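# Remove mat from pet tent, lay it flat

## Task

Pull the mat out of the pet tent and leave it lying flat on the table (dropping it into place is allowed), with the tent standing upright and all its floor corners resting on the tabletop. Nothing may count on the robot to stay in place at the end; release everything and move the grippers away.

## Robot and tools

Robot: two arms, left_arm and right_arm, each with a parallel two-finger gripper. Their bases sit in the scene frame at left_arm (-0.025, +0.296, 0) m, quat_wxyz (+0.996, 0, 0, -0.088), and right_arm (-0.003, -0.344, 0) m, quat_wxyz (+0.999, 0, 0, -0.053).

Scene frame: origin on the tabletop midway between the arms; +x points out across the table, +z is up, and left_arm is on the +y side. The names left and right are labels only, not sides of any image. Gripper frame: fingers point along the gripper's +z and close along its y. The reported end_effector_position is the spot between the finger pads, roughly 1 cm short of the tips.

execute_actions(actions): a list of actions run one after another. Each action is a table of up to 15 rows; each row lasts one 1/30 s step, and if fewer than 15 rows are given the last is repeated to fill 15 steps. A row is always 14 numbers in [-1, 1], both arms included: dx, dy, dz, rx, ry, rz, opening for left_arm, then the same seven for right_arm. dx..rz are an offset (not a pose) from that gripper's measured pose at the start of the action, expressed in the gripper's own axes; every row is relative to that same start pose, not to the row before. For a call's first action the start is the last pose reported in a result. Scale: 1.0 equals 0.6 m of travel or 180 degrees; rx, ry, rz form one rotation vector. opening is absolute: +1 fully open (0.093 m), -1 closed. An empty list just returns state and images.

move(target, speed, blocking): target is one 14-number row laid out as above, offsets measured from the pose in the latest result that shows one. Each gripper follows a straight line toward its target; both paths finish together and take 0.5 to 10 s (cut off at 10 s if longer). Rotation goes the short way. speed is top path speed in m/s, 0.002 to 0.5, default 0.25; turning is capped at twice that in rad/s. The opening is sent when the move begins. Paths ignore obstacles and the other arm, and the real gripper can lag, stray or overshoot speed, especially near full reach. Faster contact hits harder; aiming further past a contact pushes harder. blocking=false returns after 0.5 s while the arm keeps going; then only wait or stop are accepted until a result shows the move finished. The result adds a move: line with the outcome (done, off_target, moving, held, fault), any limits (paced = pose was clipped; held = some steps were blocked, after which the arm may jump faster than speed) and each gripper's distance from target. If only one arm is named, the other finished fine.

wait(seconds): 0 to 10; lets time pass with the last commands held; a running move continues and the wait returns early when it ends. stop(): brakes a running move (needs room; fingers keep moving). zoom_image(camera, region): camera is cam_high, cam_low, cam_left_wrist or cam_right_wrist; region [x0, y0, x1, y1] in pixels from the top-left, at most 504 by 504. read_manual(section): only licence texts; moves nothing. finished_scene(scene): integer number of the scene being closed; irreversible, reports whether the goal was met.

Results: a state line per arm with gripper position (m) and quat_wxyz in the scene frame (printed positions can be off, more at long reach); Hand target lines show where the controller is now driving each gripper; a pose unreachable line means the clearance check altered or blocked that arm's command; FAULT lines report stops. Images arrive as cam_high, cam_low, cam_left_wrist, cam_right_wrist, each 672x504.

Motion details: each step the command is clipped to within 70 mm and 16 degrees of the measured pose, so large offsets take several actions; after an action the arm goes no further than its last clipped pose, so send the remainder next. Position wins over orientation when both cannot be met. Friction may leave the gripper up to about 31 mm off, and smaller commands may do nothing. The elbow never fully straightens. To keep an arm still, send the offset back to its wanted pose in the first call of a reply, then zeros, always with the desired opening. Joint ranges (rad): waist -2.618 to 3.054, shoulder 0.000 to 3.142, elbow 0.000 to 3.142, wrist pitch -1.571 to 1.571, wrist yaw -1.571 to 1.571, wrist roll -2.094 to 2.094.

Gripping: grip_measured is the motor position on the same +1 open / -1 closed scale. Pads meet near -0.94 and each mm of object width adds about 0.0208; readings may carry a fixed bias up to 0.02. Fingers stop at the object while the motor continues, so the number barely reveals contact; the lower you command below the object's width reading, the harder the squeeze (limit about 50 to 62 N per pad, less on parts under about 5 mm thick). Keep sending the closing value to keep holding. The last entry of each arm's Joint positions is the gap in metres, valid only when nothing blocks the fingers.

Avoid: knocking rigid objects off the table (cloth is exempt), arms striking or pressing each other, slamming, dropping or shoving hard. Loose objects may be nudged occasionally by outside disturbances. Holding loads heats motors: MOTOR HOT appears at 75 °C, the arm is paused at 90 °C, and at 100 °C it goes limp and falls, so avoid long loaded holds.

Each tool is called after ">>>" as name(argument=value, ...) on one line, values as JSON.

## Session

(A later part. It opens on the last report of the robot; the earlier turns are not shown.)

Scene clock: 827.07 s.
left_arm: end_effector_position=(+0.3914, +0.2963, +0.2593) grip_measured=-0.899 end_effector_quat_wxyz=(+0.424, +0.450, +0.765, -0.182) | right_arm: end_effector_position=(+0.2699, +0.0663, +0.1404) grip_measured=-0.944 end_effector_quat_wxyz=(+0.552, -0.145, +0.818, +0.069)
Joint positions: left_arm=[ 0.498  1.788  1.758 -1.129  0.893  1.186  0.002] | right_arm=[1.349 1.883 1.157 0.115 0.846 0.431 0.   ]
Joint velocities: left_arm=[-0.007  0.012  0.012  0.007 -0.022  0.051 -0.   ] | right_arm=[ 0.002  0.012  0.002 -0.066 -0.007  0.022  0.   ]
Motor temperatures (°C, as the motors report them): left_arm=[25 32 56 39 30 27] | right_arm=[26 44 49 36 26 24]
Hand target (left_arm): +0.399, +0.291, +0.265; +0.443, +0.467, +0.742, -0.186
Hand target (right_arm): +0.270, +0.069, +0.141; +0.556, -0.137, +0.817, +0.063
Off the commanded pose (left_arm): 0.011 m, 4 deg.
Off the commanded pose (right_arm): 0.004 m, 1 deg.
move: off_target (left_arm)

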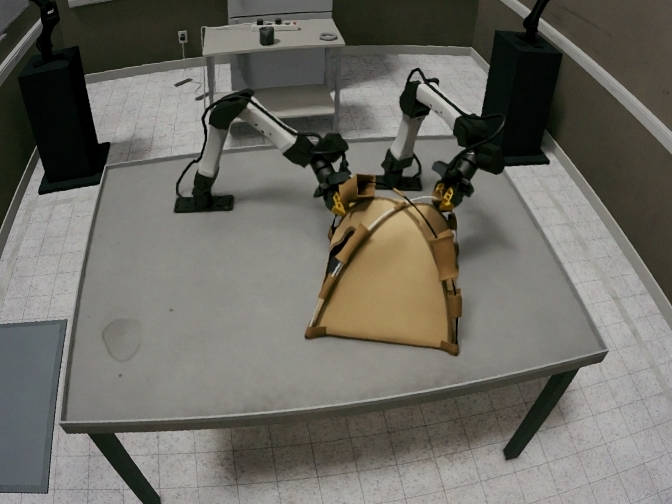

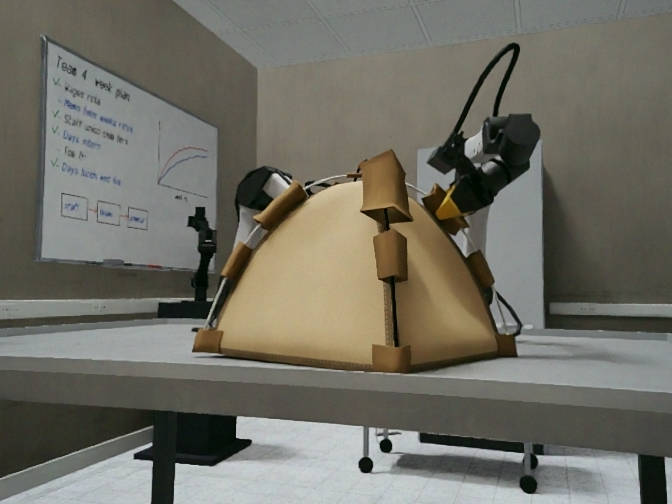

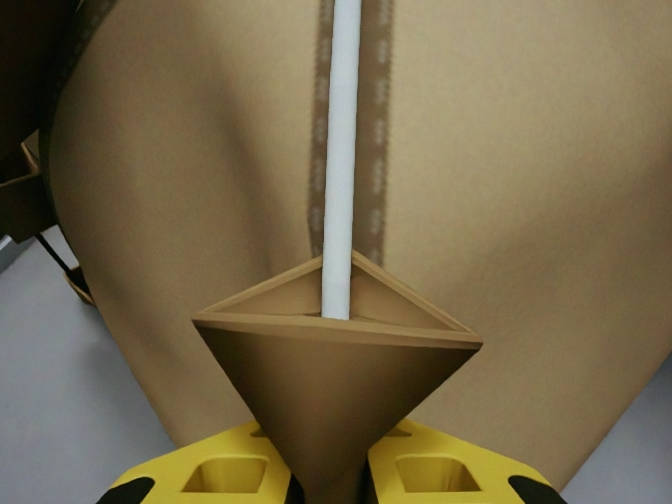

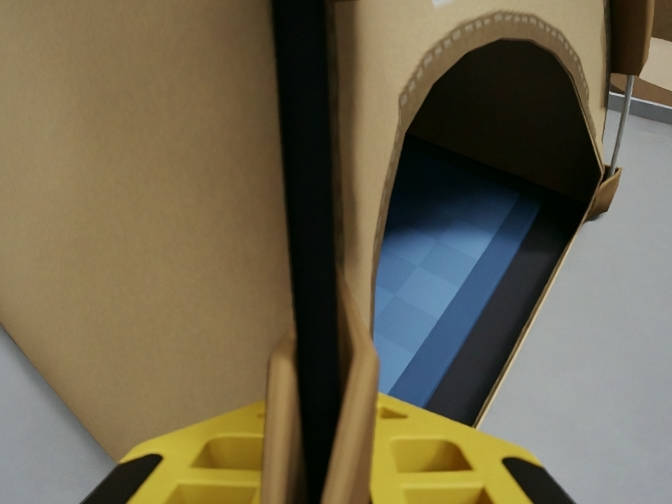

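>>> execute_actions(actions=[[[0,0,0,0,0,0,0.6, 0,0,0,0,0,0,0.6]]])

>>> move(target=[0,0,-0.15,0,0,0,0.6, 0,0,-0.15,0,0,0,0.6], speed=0.2)

Scene clock: 842.87 s.
left_arm: end_effector_position=(+0.3909, +0.2961, +0.2591) grip_measured=+0.598 end_effector_quat_wxyz=(+0.423, +0.451, +0.765, -0.182) | right_arm: end_effector_position=(+0.2698, +0.0662, +0.1400) grip_measured=+0.598 end_effector_quat_wxyz=(+0.551, -0.145, +0.819, +0.069)
Joint positions: left_arm=[ 0.498  1.788  1.759 -1.132  0.893  1.189  0.074] | right_arm=[1.349 1.883 1.157 0.112 0.844 0.435 0.074]
Joint velocities: left_arm=[-0.012 -0.012  0.007  0.081 -0.037 -0.051  0.   ] | right_arm=[-0.007 -0.022 -0.012  0.007 -0.022  0.007 -0.   ]
Motor temperatures (°C, as the motors report them): left_arm=[25 36 57 39 30 27] | right_arm=[26 45 51 35 26 24]
Hand target (left_arm): +0.391, +0.296, +0.259; +0.424, +0.450, +0.765, -0.182
Hand target (right_arm): +0.270, +0.066, +0.140; +0.552, -0.145, +0.818, +0.069
Off the commanded pose (left_arm): 0.001 m, 0 deg.
Off the commanded pose (right_arm): 0.000 m, 0 deg.

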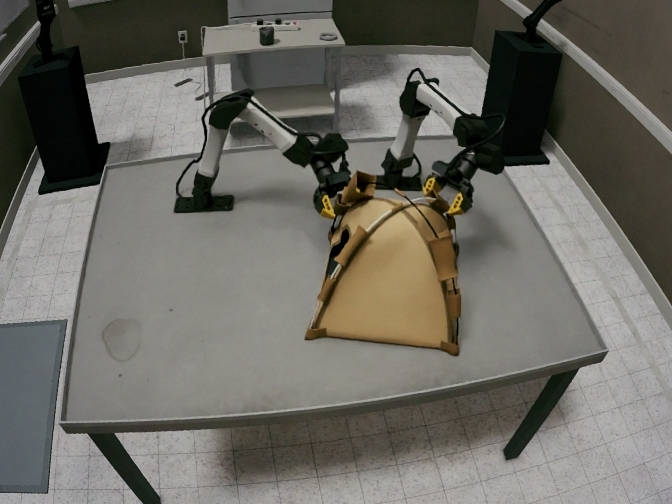

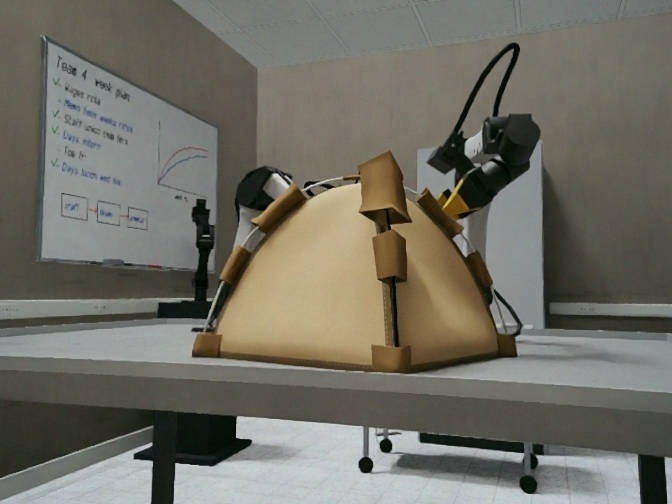

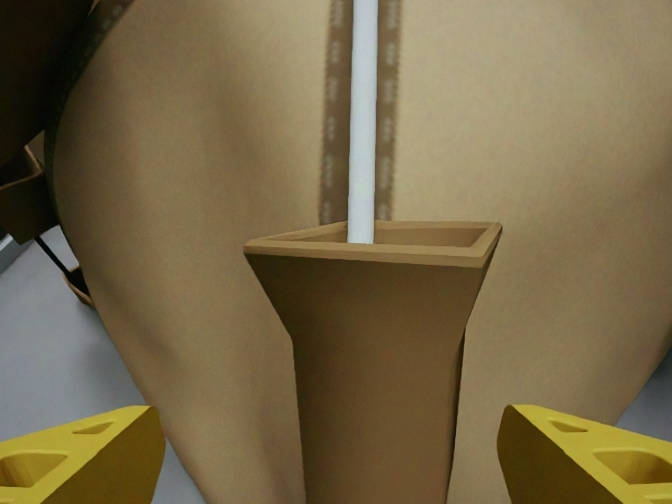

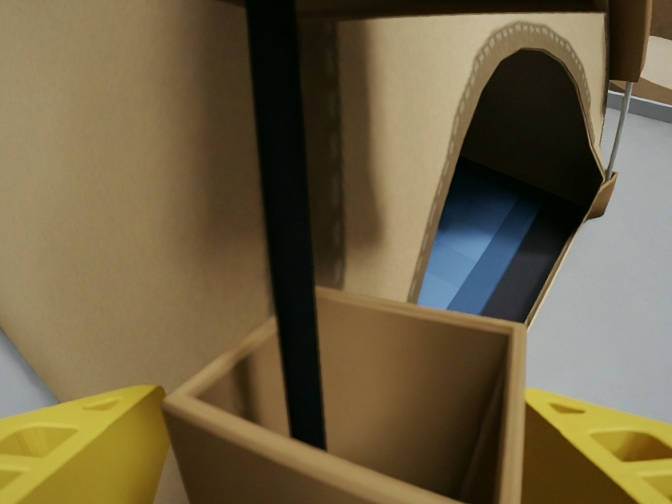

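Scene clock: 844.03 s.
left_arm: end_effector_position=(+0.3446, +0.3539, +0.3134) grip_measured=+0.598 end_effector_quat_wxyz=(+0.433, +0.445, +0.767, -0.159) | right_arm: end_effector_position=(+0.1930, +0.0484, +0.1779) grip_measured=+0.598 end_effector_quat_wxyz=(+0.555, -0.140, +0.817, +0.078)
Joint positions: left_arm=[ 0.704  1.814  2.036 -1.562  0.939  1.461  0.074] | right_arm=[ 1.542  1.708  1.129 -0.173  0.994  0.634  0.074]
Joint velocities: left_arm=[-0.012 -0.007  0.002 -0.007 -0.022  0.022 -0.001] | right_arm=[ 0.007  0.002 -0.007 -0.037  0.037  0.022  0.   ]
Motor temperatures (°C, as the motors report them): left_arm=[25 36 57 38 30 27] | right_arm=[26 45 51 35 26 24]
Hand target (left_arm): +0.347, +0.355, +0.310; +0.432, +0.443, +0.767, -0.169
Hand target (right_arm): +0.191, +0.042, +0.173; +0.553, -0.145, +0.818, +0.068
Off the commanded pose (left_arm): 0.004 m, 3 deg.
Off the commanded pose (right_arm): 0.008 m, 1 deg.
joint sent to its limit (left arm) — the command would take joint 4 (wrist pitch) past its lower limit, so that joint was sent only as far as its limit.
move: off_target (left_arm)

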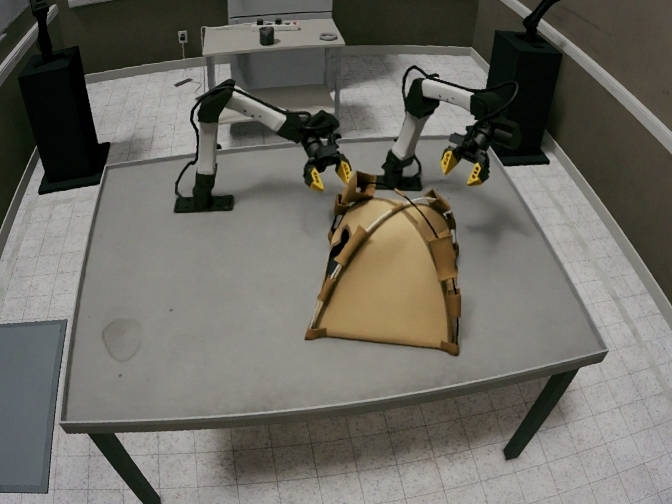

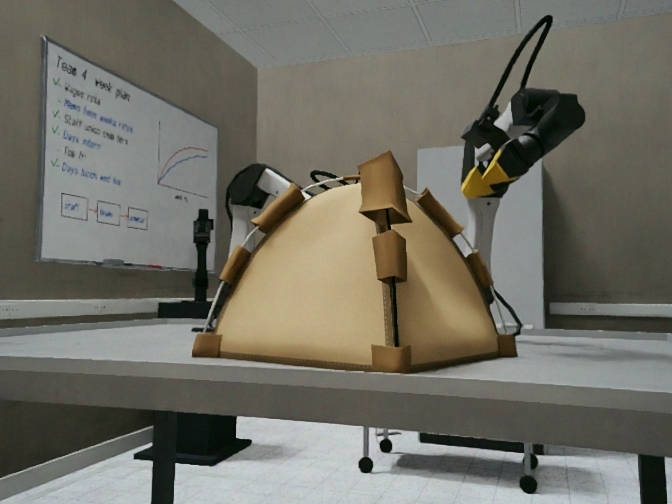

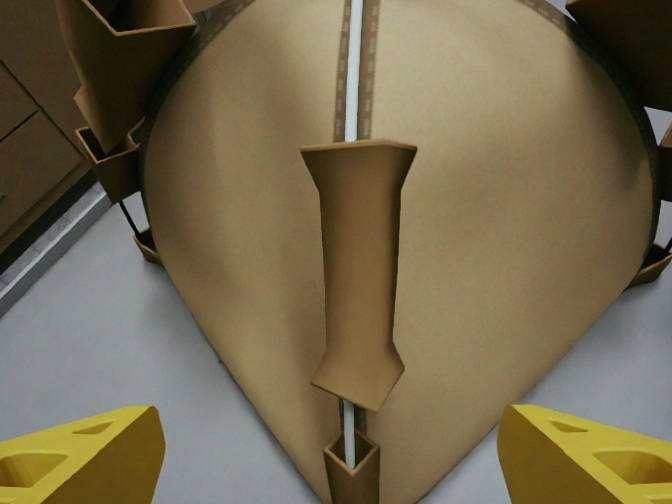

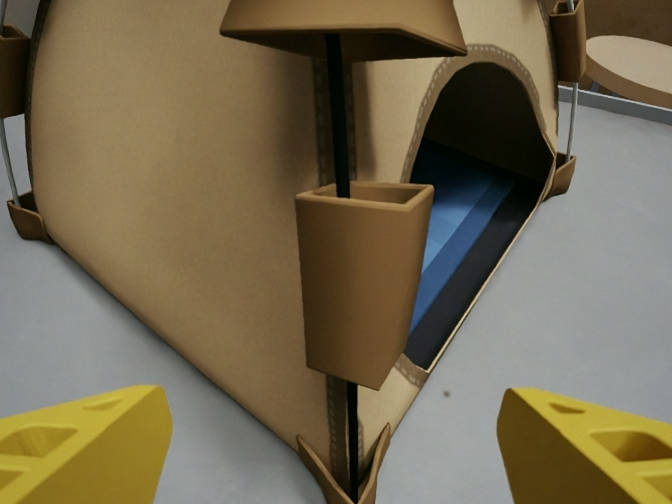

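>>> move(target=[-0.006,-0.517,0.252,-0.196,-0.061,-0.241,0.6, 0.018,-0.391,-0.025,0,0.314,0.266,0.0], speed=0.2)

Scene clock: 876.03 s.
left_arm: end_effector_position=(+0.1704, +0.0884, +0.1885) grip_measured=+0.598 end_effector_quat_wxyz=(+0.523, -0.039, +0.842, -0.129) | right_arm: end_effector_position=(+0.2417, -0.1785, +0.1763) grip_measured=+0.002 end_effector_quat_wxyz=(+0.034, +0.173, +0.958, +0.226)
Joint positions: left_arm=[-1.142  1.02   0.679 -0.476 -0.958 -1.006  0.074] | right_arm=[ 0.512  1.363  1.224 -1.111 -0.336  0.817  0.045]
Joint velocities: left_arm=[-0.007 -0.002  0.007 -0.037 -0.022  0.022 -0.001] | right_arm=[-0.017 -0.002  0.017 -0.007 -0.007 -0.051 -0.001]
Motor temperatures (°C, as the motors report them): left_arm=[25 38 56 37 30 27] | right_arm=[26 47 49 34 26 24]
Hand target (left_arm): +0.170, +0.085, +0.190; +0.525, -0.038, +0.841, -0.124
Hand target (right_arm): +0.245, -0.179, +0.178; +0.029, +0.175, +0.958, +0.225
Off the commanded pose (left_arm): 0.004 m, 2 deg.
Off the commanded pose (right_arm): 0.009 m, 1 deg.
move: done

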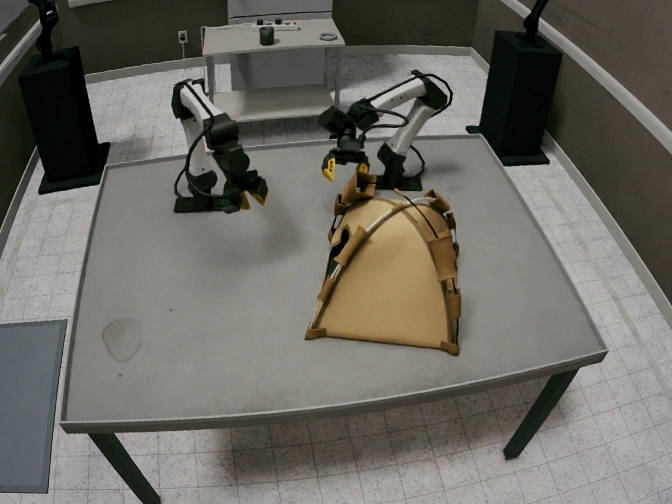

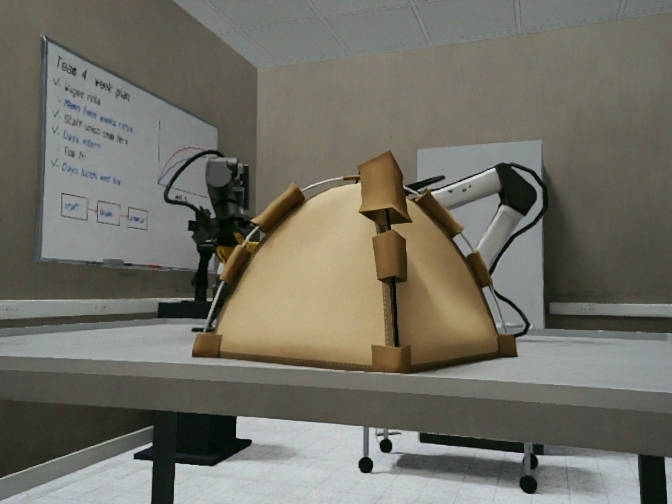

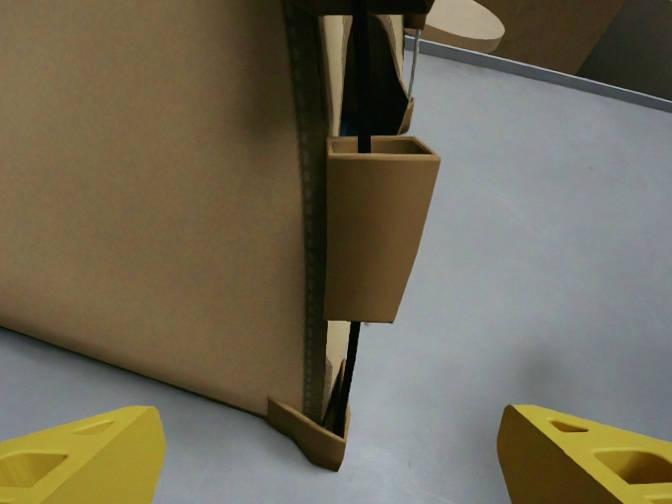

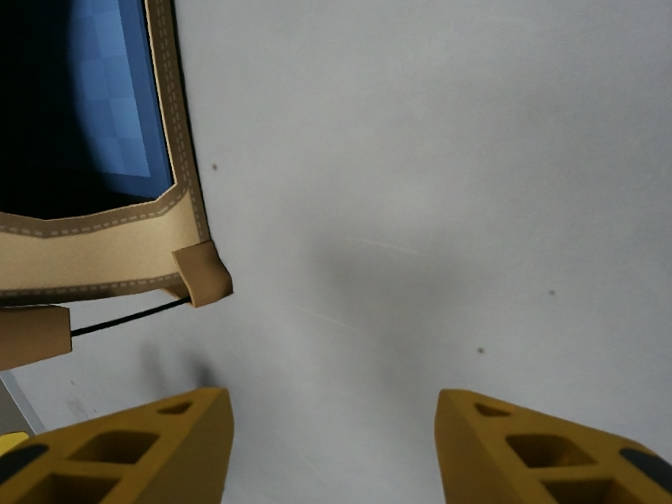

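>>> move(target=[-0.004,-0.058,0.082,-0.080,-0.0167,0.0073,0.6, 0,0,0,0,0,0,0.0], speed=0.15)

Scene clock: 912.97 s.
left_arm: end_effector_position=(+0.2080, +0.0447, +0.1781) grip_measured=+0.598 end_effector_quat_wxyz=(+0.536, -0.091, +0.839, -0.028) | right_arm: end_effector_position=(+0.2415, -0.1784, +0.1763) grip_measured=+0.002 end_effector_quat_wxyz=(+0.034, +0.173, +0.958, +0.226)
Joint positions: left_arm=[-1.091  1.467  0.983 -0.604 -1.071 -1.193  0.074] | right_arm=[ 0.512  1.363  1.224 -1.111 -0.337  0.817  0.045]
Joint velocities: left_arm=[-0.007 -0.007 -0.002 -0.037 -0.095 -0.051 -0.001] | right_arm=[ 0.012 -0.012  0.012  0.022 -0.037 -0.066 -0.002]
Motor temperatures (°C, as the motors report them): left_arm=[26 33 59 37 30 27] | right_arm=[26 41 52 32 26 24]
Hand target (left_arm): +0.213, +0.046, +0.178; +0.539, -0.097, +0.837, -0.017
Hand target (right_arm): +0.242, -0.178, +0.176; +0.034, +0.173, +0.958, +0.226
Off the commanded pose (left_arm): 0.005 m, 2 deg.
Off the commanded pose (right_arm): 0.000 m, 0 deg.
move: done

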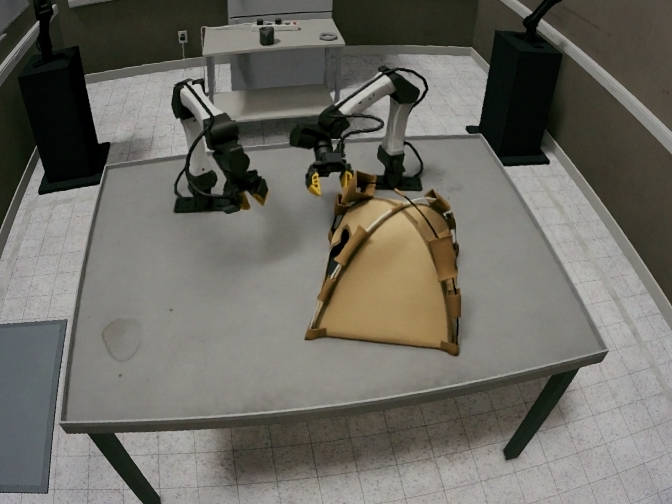

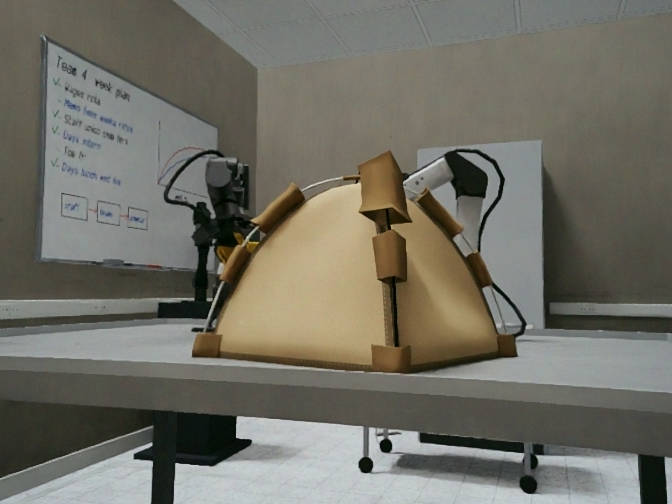

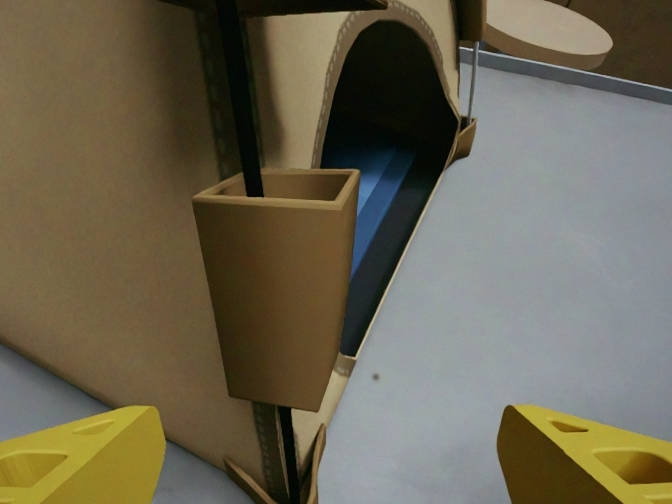

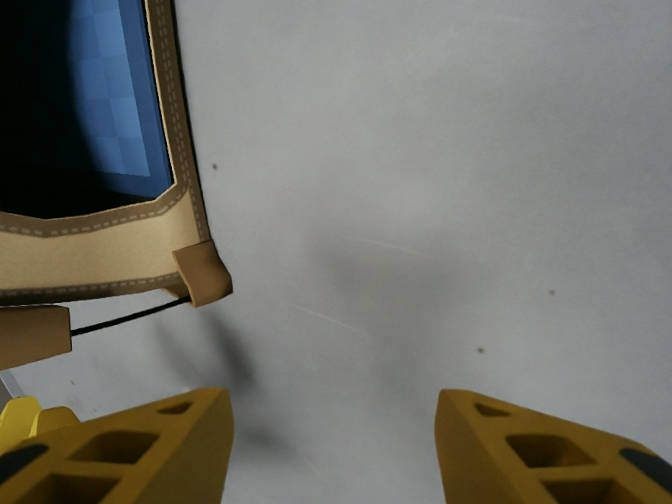

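>>> move(target=[0.0,0.032,0.128,0,0,0,0.6, 0,0,0,0,0,0,0.0], speed=0.1)

Scene clock: 920.27 s.
left_arm: end_effector_position=(+0.2756, +0.0635, +0.1619) grip_measured=+0.598 end_effector_quat_wxyz=(+0.548, -0.105, +0.829, -0.045) | right_arm: end_effector_position=(+0.2415, -0.1784, +0.1763) grip_measured=+0.002 end_effector_quat_wxyz=(+0.034, +0.173, +0.958, +0.226)
Joint positions: left_arm=[-0.844  1.467  0.826 -0.084 -0.933 -0.827  0.074] | right_arm=[ 0.512  1.363  1.224 -1.111 -0.337  0.817  0.045]
Joint velocities: left_arm=[-0.007  0.007  0.012  0.051  0.066  0.007  0.001] | right_arm=[-0.002 -0.007 -0.022 -0.022 -0.022  0.007  0.001]
Motor temperatures (°C, as the motors report them): left_arm=[26 34 59 37 30 27] | right_arm=[26 41 52 32 26 24]
Hand target (left_arm): +0.275, +0.068, +0.143; +0.537, -0.091, +0.839, -0.027
Hand target (right_arm): +0.242, -0.178, +0.176; +0.034, +0.173, +0.958, +0.226
Off the commanded pose (left_arm): 0.020 m, 3 deg.
Off the commanded pose (right_arm): 0.000 m, 0 deg.
move: off_target (left_arm)

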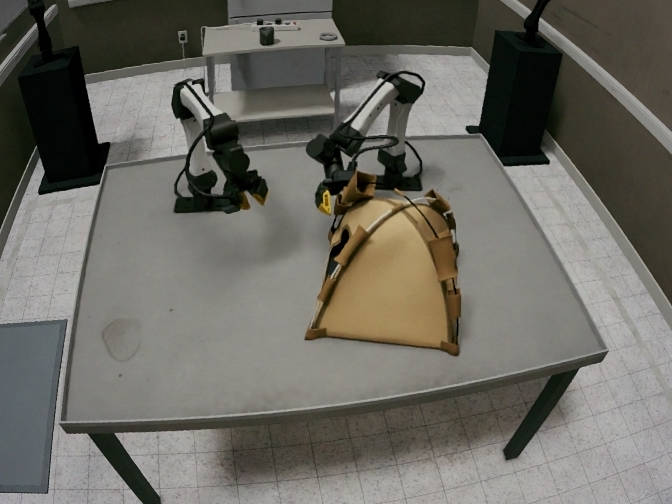

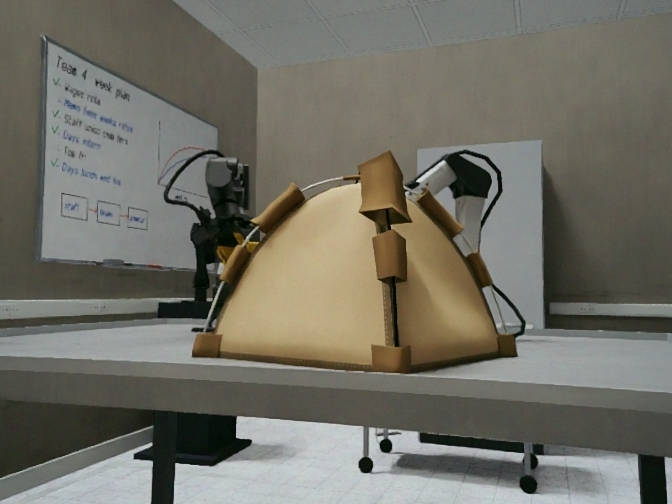

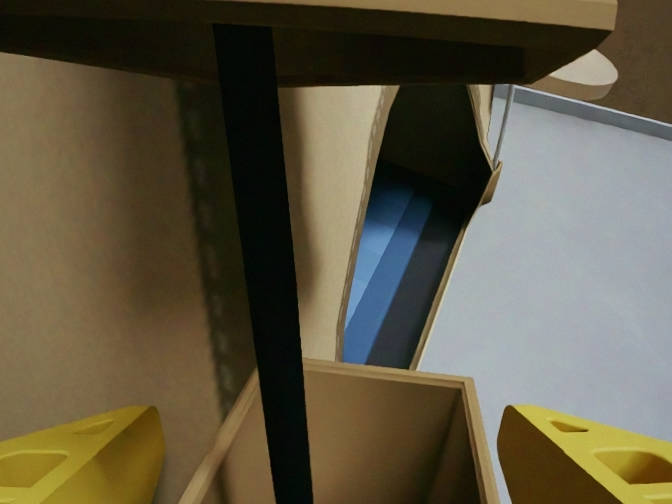

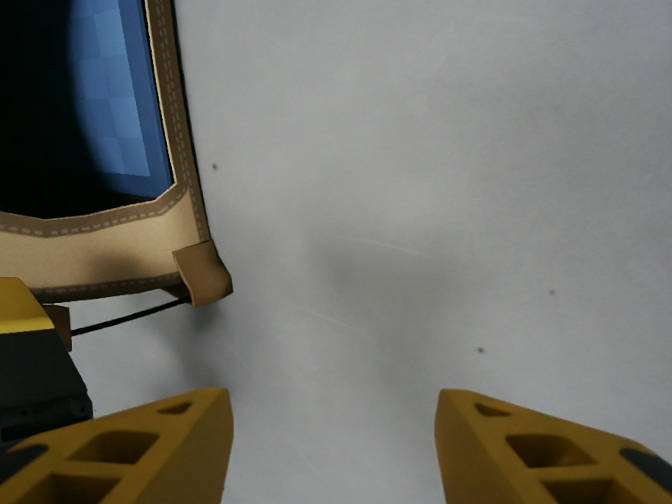

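>>> move(target=[0.065,0.012,0.0,0,0,0,0.6, 0,0,0,0,0,0,0.0], speed=0.08)

Scene clock: 927.17 s.
left_arm: end_effector_position=(+0.2640, +0.0591, +0.1385) grip_measured=+0.598 end_effector_quat_wxyz=(+0.550, -0.111, +0.826, -0.059) | right_arm: end_effector_position=(+0.2415, -0.1784, +0.1763) grip_measured=+0.002 end_effector_quat_wxyz=(+0.034, +0.173, +0.958, +0.226)
Joint positions: left_arm=[-0.886  1.498  0.747  0.014 -0.956 -0.879  0.074] | right_arm=[ 0.512  1.363  1.224 -1.111 -0.337  0.817  0.045]
Joint velocities: left_arm=[ 0.007 -0.002  0.002 -0.022 -0.007  0.066  0.001] | right_arm=[-0.002  0.007  0.012  0.007 -0.037  0.037  0.001]
Motor temperatures (°C, as the motors report them): left_arm=[26 34 58 38 29 27] | right_arm=[26 40 51 32 26 24]
Hand target (left_arm): +0.260, +0.062, +0.126; +0.548, -0.105, +0.829, -0.046
Hand target (right_arm): +0.242, -0.178, +0.176; +0.034, +0.173, +0.958, +0.226
Off the commanded pose (left_arm): 0.014 m, 2 deg.
Off the commanded pose (right_arm): 0.000 m, 0 deg.
move: off_target (left_arm)

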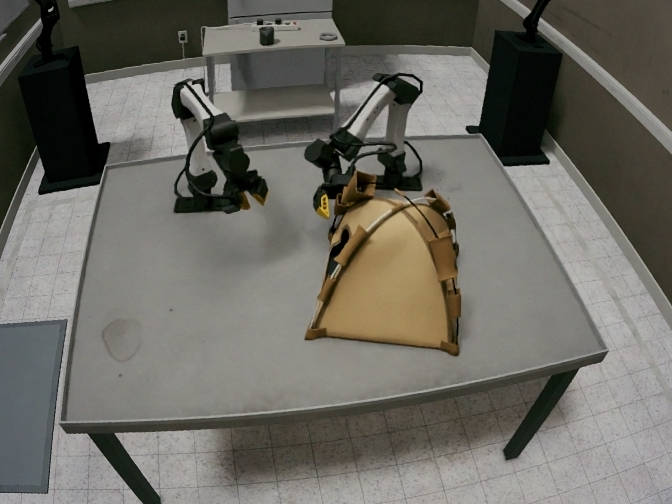

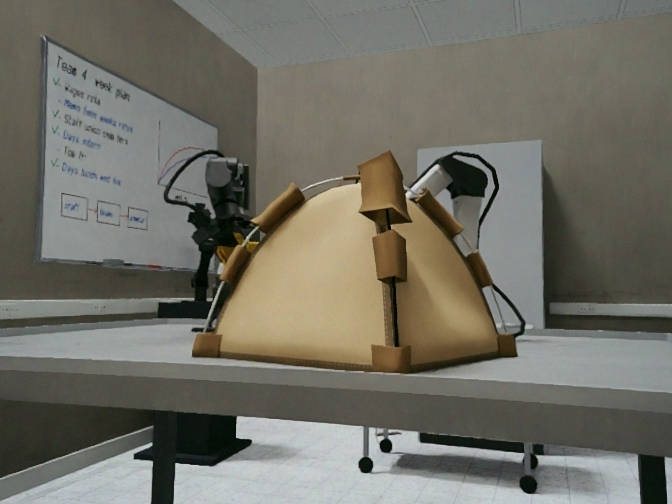

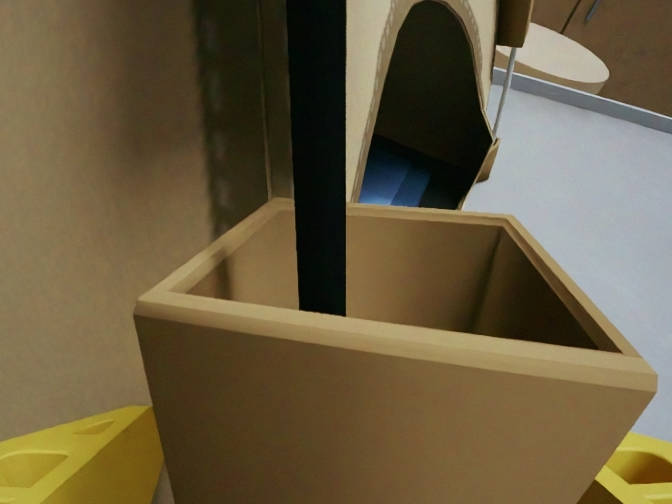

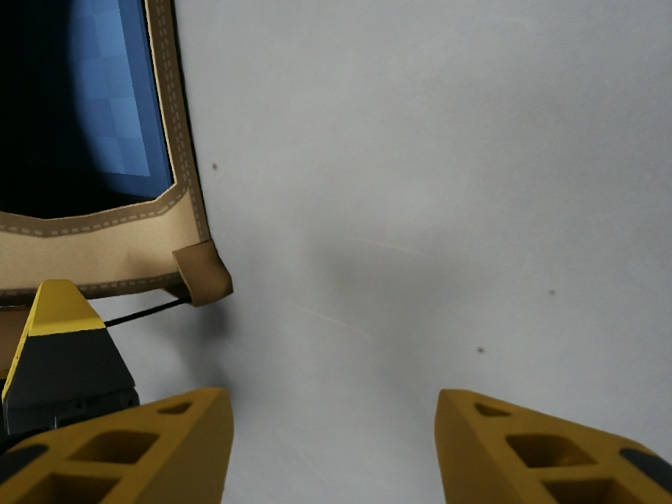

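>>> execute_actions(actions=[[[0,0,0,0,0,0,-1, 0,0,0,0,0,0,0.0]],[[0,0,0,0,0,0,-1, 0,0,0,0,0,0,0.0]]])

Scene clock: 932.53 s.
left_arm: end_effector_position=(+0.2642, +0.0591, +0.1389) grip_measured=-0.940 end_effector_quat_wxyz=(+0.551, -0.112, +0.825, -0.060) | right_arm: end_effector_position=(+0.2415, -0.1784, +0.1763) grip_measured=+0.002 end_effector_quat_wxyz=(+0.034, +0.173, +0.958, +0.226)
Joint positions: left_arm=[-0.886  1.498  0.747  0.017 -0.957 -0.879  0.   ] | right_arm=[ 0.512  1.363  1.224 -1.111 -0.337  0.817  0.045]
Joint velocities: left_arm=[ 0.007  0.007 -0.017  0.007 -0.022  0.007  0.   ] | right_arm=[ 0.002  0.007 -0.012  0.066  0.037  0.037 -0.   ]
Motor temperatures (°C, as the motors report them): left_arm=[26 34 57 38 29 27] | right_arm=[26 40 51 32 26 24]
Hand target (left_arm): +0.264, +0.059, +0.139; +0.551, -0.112, +0.825, -0.060
Hand target (right_arm): +0.242, -0.178, +0.176; +0.034, +0.173, +0.958, +0.226
Off the commanded pose (left_arm): 0.000 m, 0 deg.
Off the commanded pose (right_arm): 0.000 m, 0 deg.

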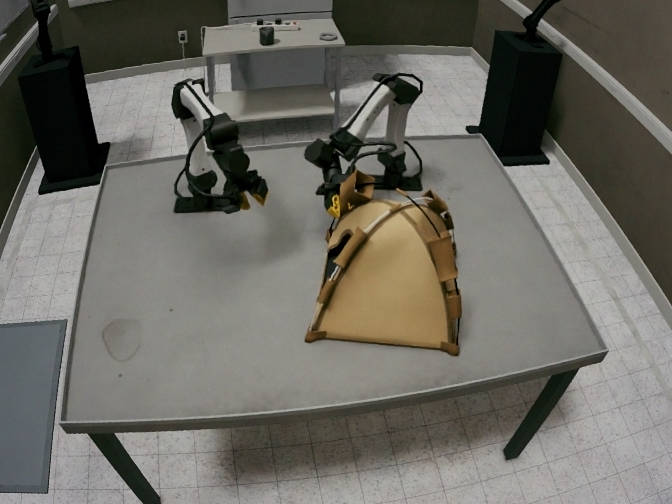

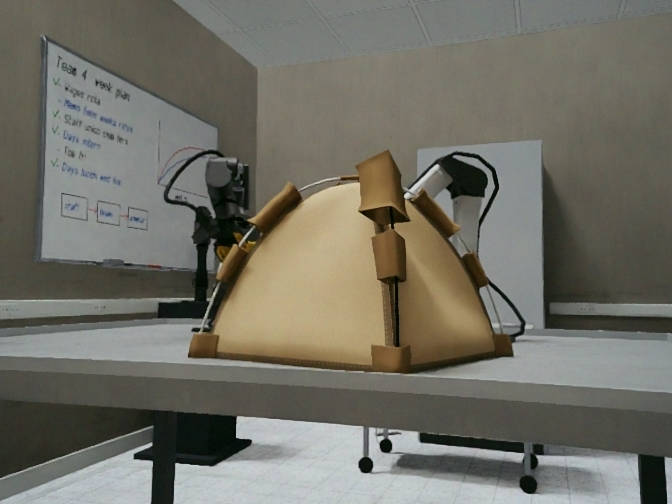

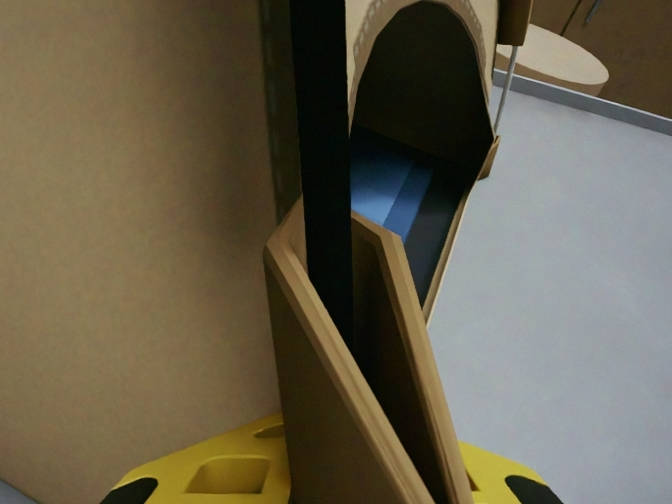

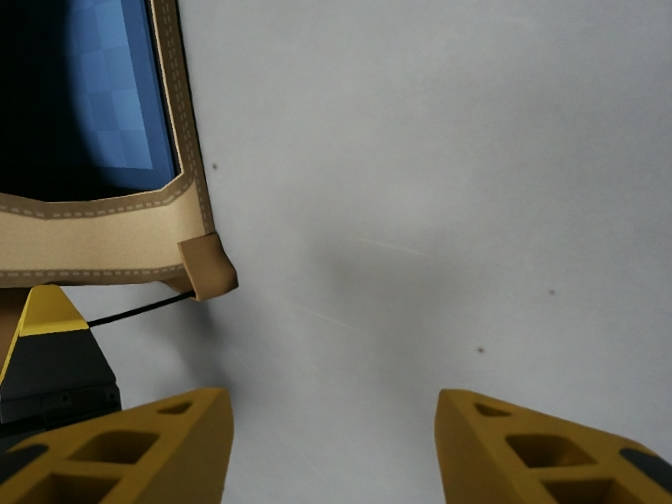

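>>> move(target=[-0.170,-0.072,0.004,-0.030,0.0724,0.028,-1, -0.131,0.121,0.079,0,0,0,0.0], speed=0.06)

Scene clock: 956.43 s.
left_arm: end_effector_position=(+0.3044, +0.0437, +0.2390) grip_measured=-0.940 end_effector_quat_wxyz=(+0.454, -0.091, +0.886, -0.011) | right_arm: end_effector_position=(+0.3414, -0.1310, +0.1677) grip_measured=+0.002 end_effector_quat_wxyz=(+0.034, +0.174, +0.957, +0.228)
Joint positions: left_arm=[-0.758  1.615  1.457 -0.783 -0.756 -0.883  0.   ] | right_arm=[ 0.523  1.779  1.605 -1.07  -0.337  0.831  0.045]
Joint velocities: left_arm=[ 0.007 -0.007  0.007 -0.022 -0.007 -0.051 -0.001] | right_arm=[-0.017 -0.002 -0.012 -0.066 -0.022 -0.037  0.   ]
Motor temperatures (°C, as the motors report them): left_arm=[25 36 57 38 29 27] | right_arm=[26 40 51 31 26 24]
Hand target (left_arm): +0.309, +0.043, +0.239; +0.452, -0.093, +0.887, -0.008
Hand target (right_arm): +0.345, -0.126, +0.167; +0.034, +0.172, +0.958, +0.226
Off the commanded pose (left_arm): 0.005 m, 1 deg.
Off the commanded pose (right_arm): 0.008 m, 0 deg.
move: done

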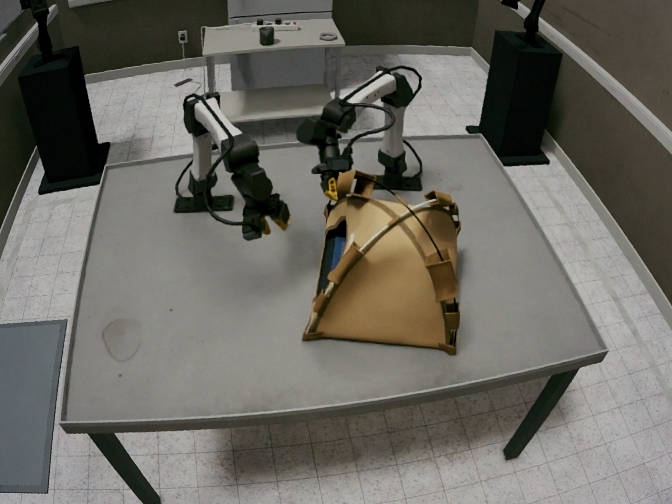

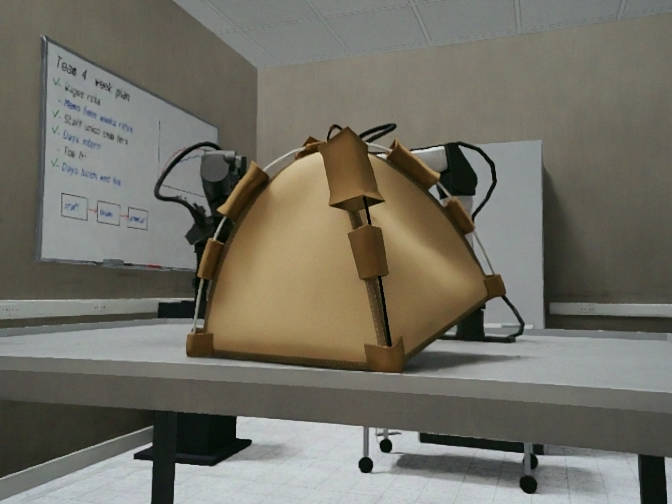

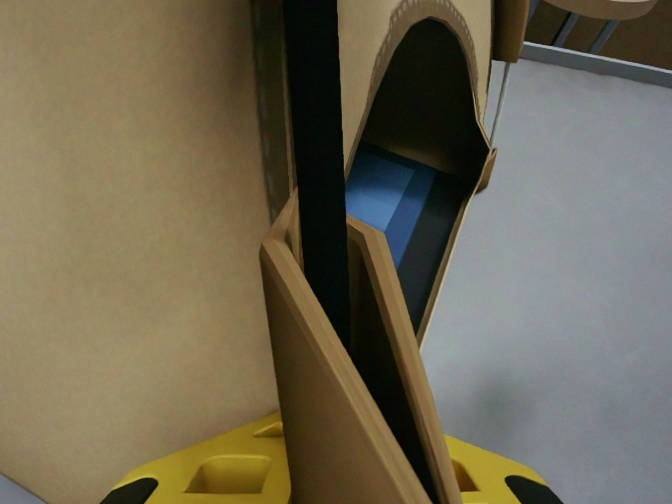

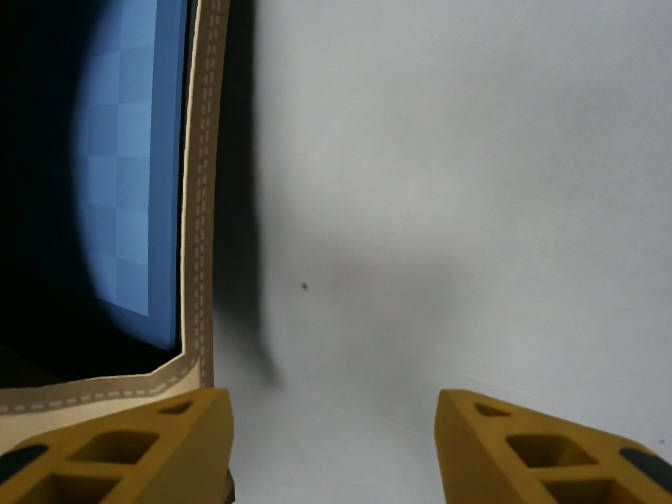

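>>> move(target=[-0.006,0,0.0,0,0,0,-1, -0.063,0.167,0.167,0.001,0.0895,0.045,0.0], speed=0.12)

Scene clock: 994.97 s.
left_arm: end_effector_position=(+0.3044, +0.0438, +0.2390) grip_measured=-0.940 end_effector_quat_wxyz=(+0.453, -0.091, +0.887, -0.011) | right_arm: end_effector_position=(+0.4296, -0.0230, +0.1307) grip_measured=+0.002 end_effector_quat_wxyz=(-0.091, +0.212, +0.935, +0.268)
Joint positions: left_arm=[-0.758  1.615  1.457 -0.784 -0.756 -0.883  0.   ] | right_arm=[ 0.586  2.641  2.825 -1.523 -0.53   0.989  0.045]
Joint velocities: left_arm=[-0.002 -0.012  0.007 -0.022  0.095  0.007  0.   ] | right_arm=[ 0.007 -0.002 -0.002 -0.051 -0.037 -0.066 -0.   ]
Motor temperatures (°C, as the motors report them): left_arm=[25 39 61 38 29 27] | right_arm=[26 43 53 31 26 24]
Hand target (left_arm): +0.306, +0.044, +0.242; +0.454, -0.091, +0.886, -0.011
Hand target (right_arm): +0.426, -0.019, +0.125; -0.102, +0.213, +0.935, +0.264
Off the commanded pose (left_arm): 0.004 m, 0 deg.
Off the commanded pose (right_arm): 0.012 m, 4 deg.
elbow stopped short (right arm): the move would have taken joint 3 (elbow) straighter than the controller allows; a more bent joint 3 avoids this.
move: off_target (right_arm)

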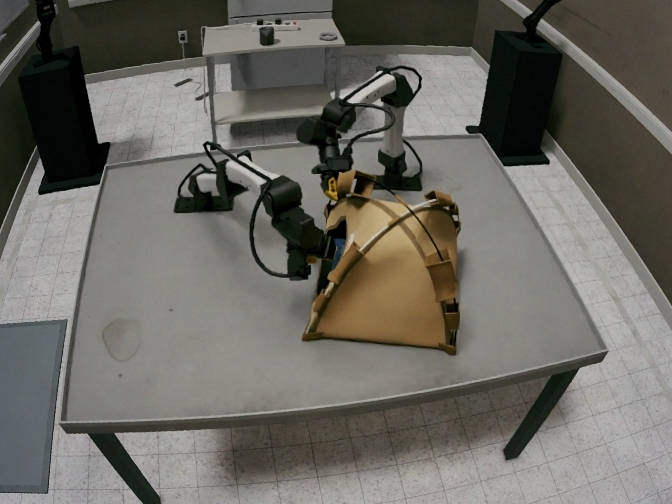

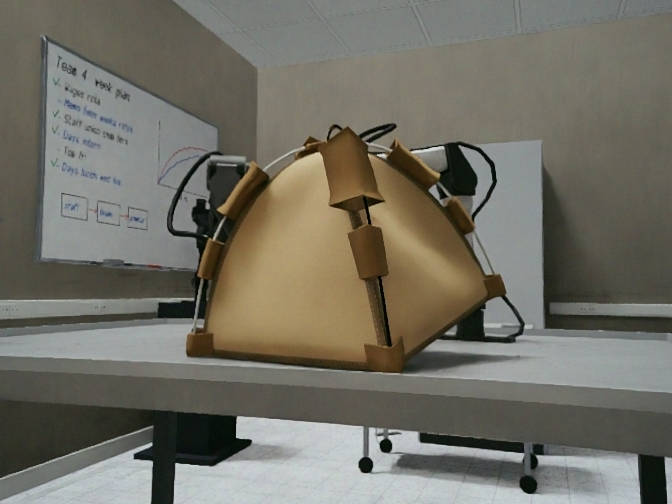

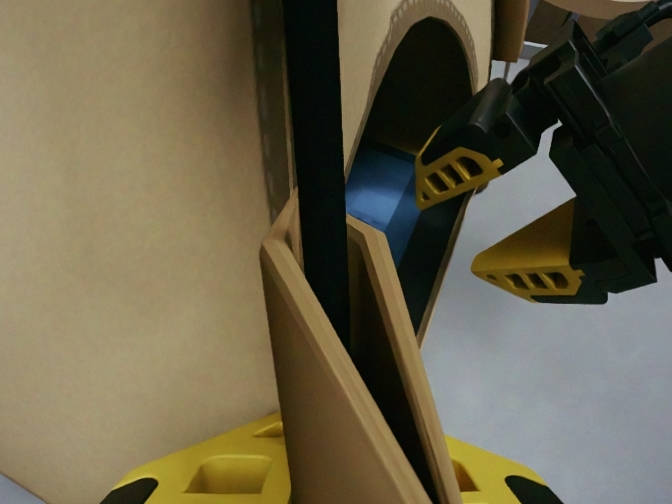

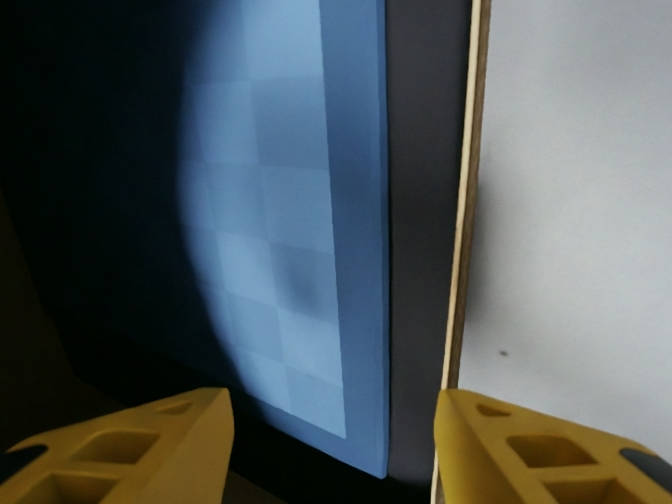

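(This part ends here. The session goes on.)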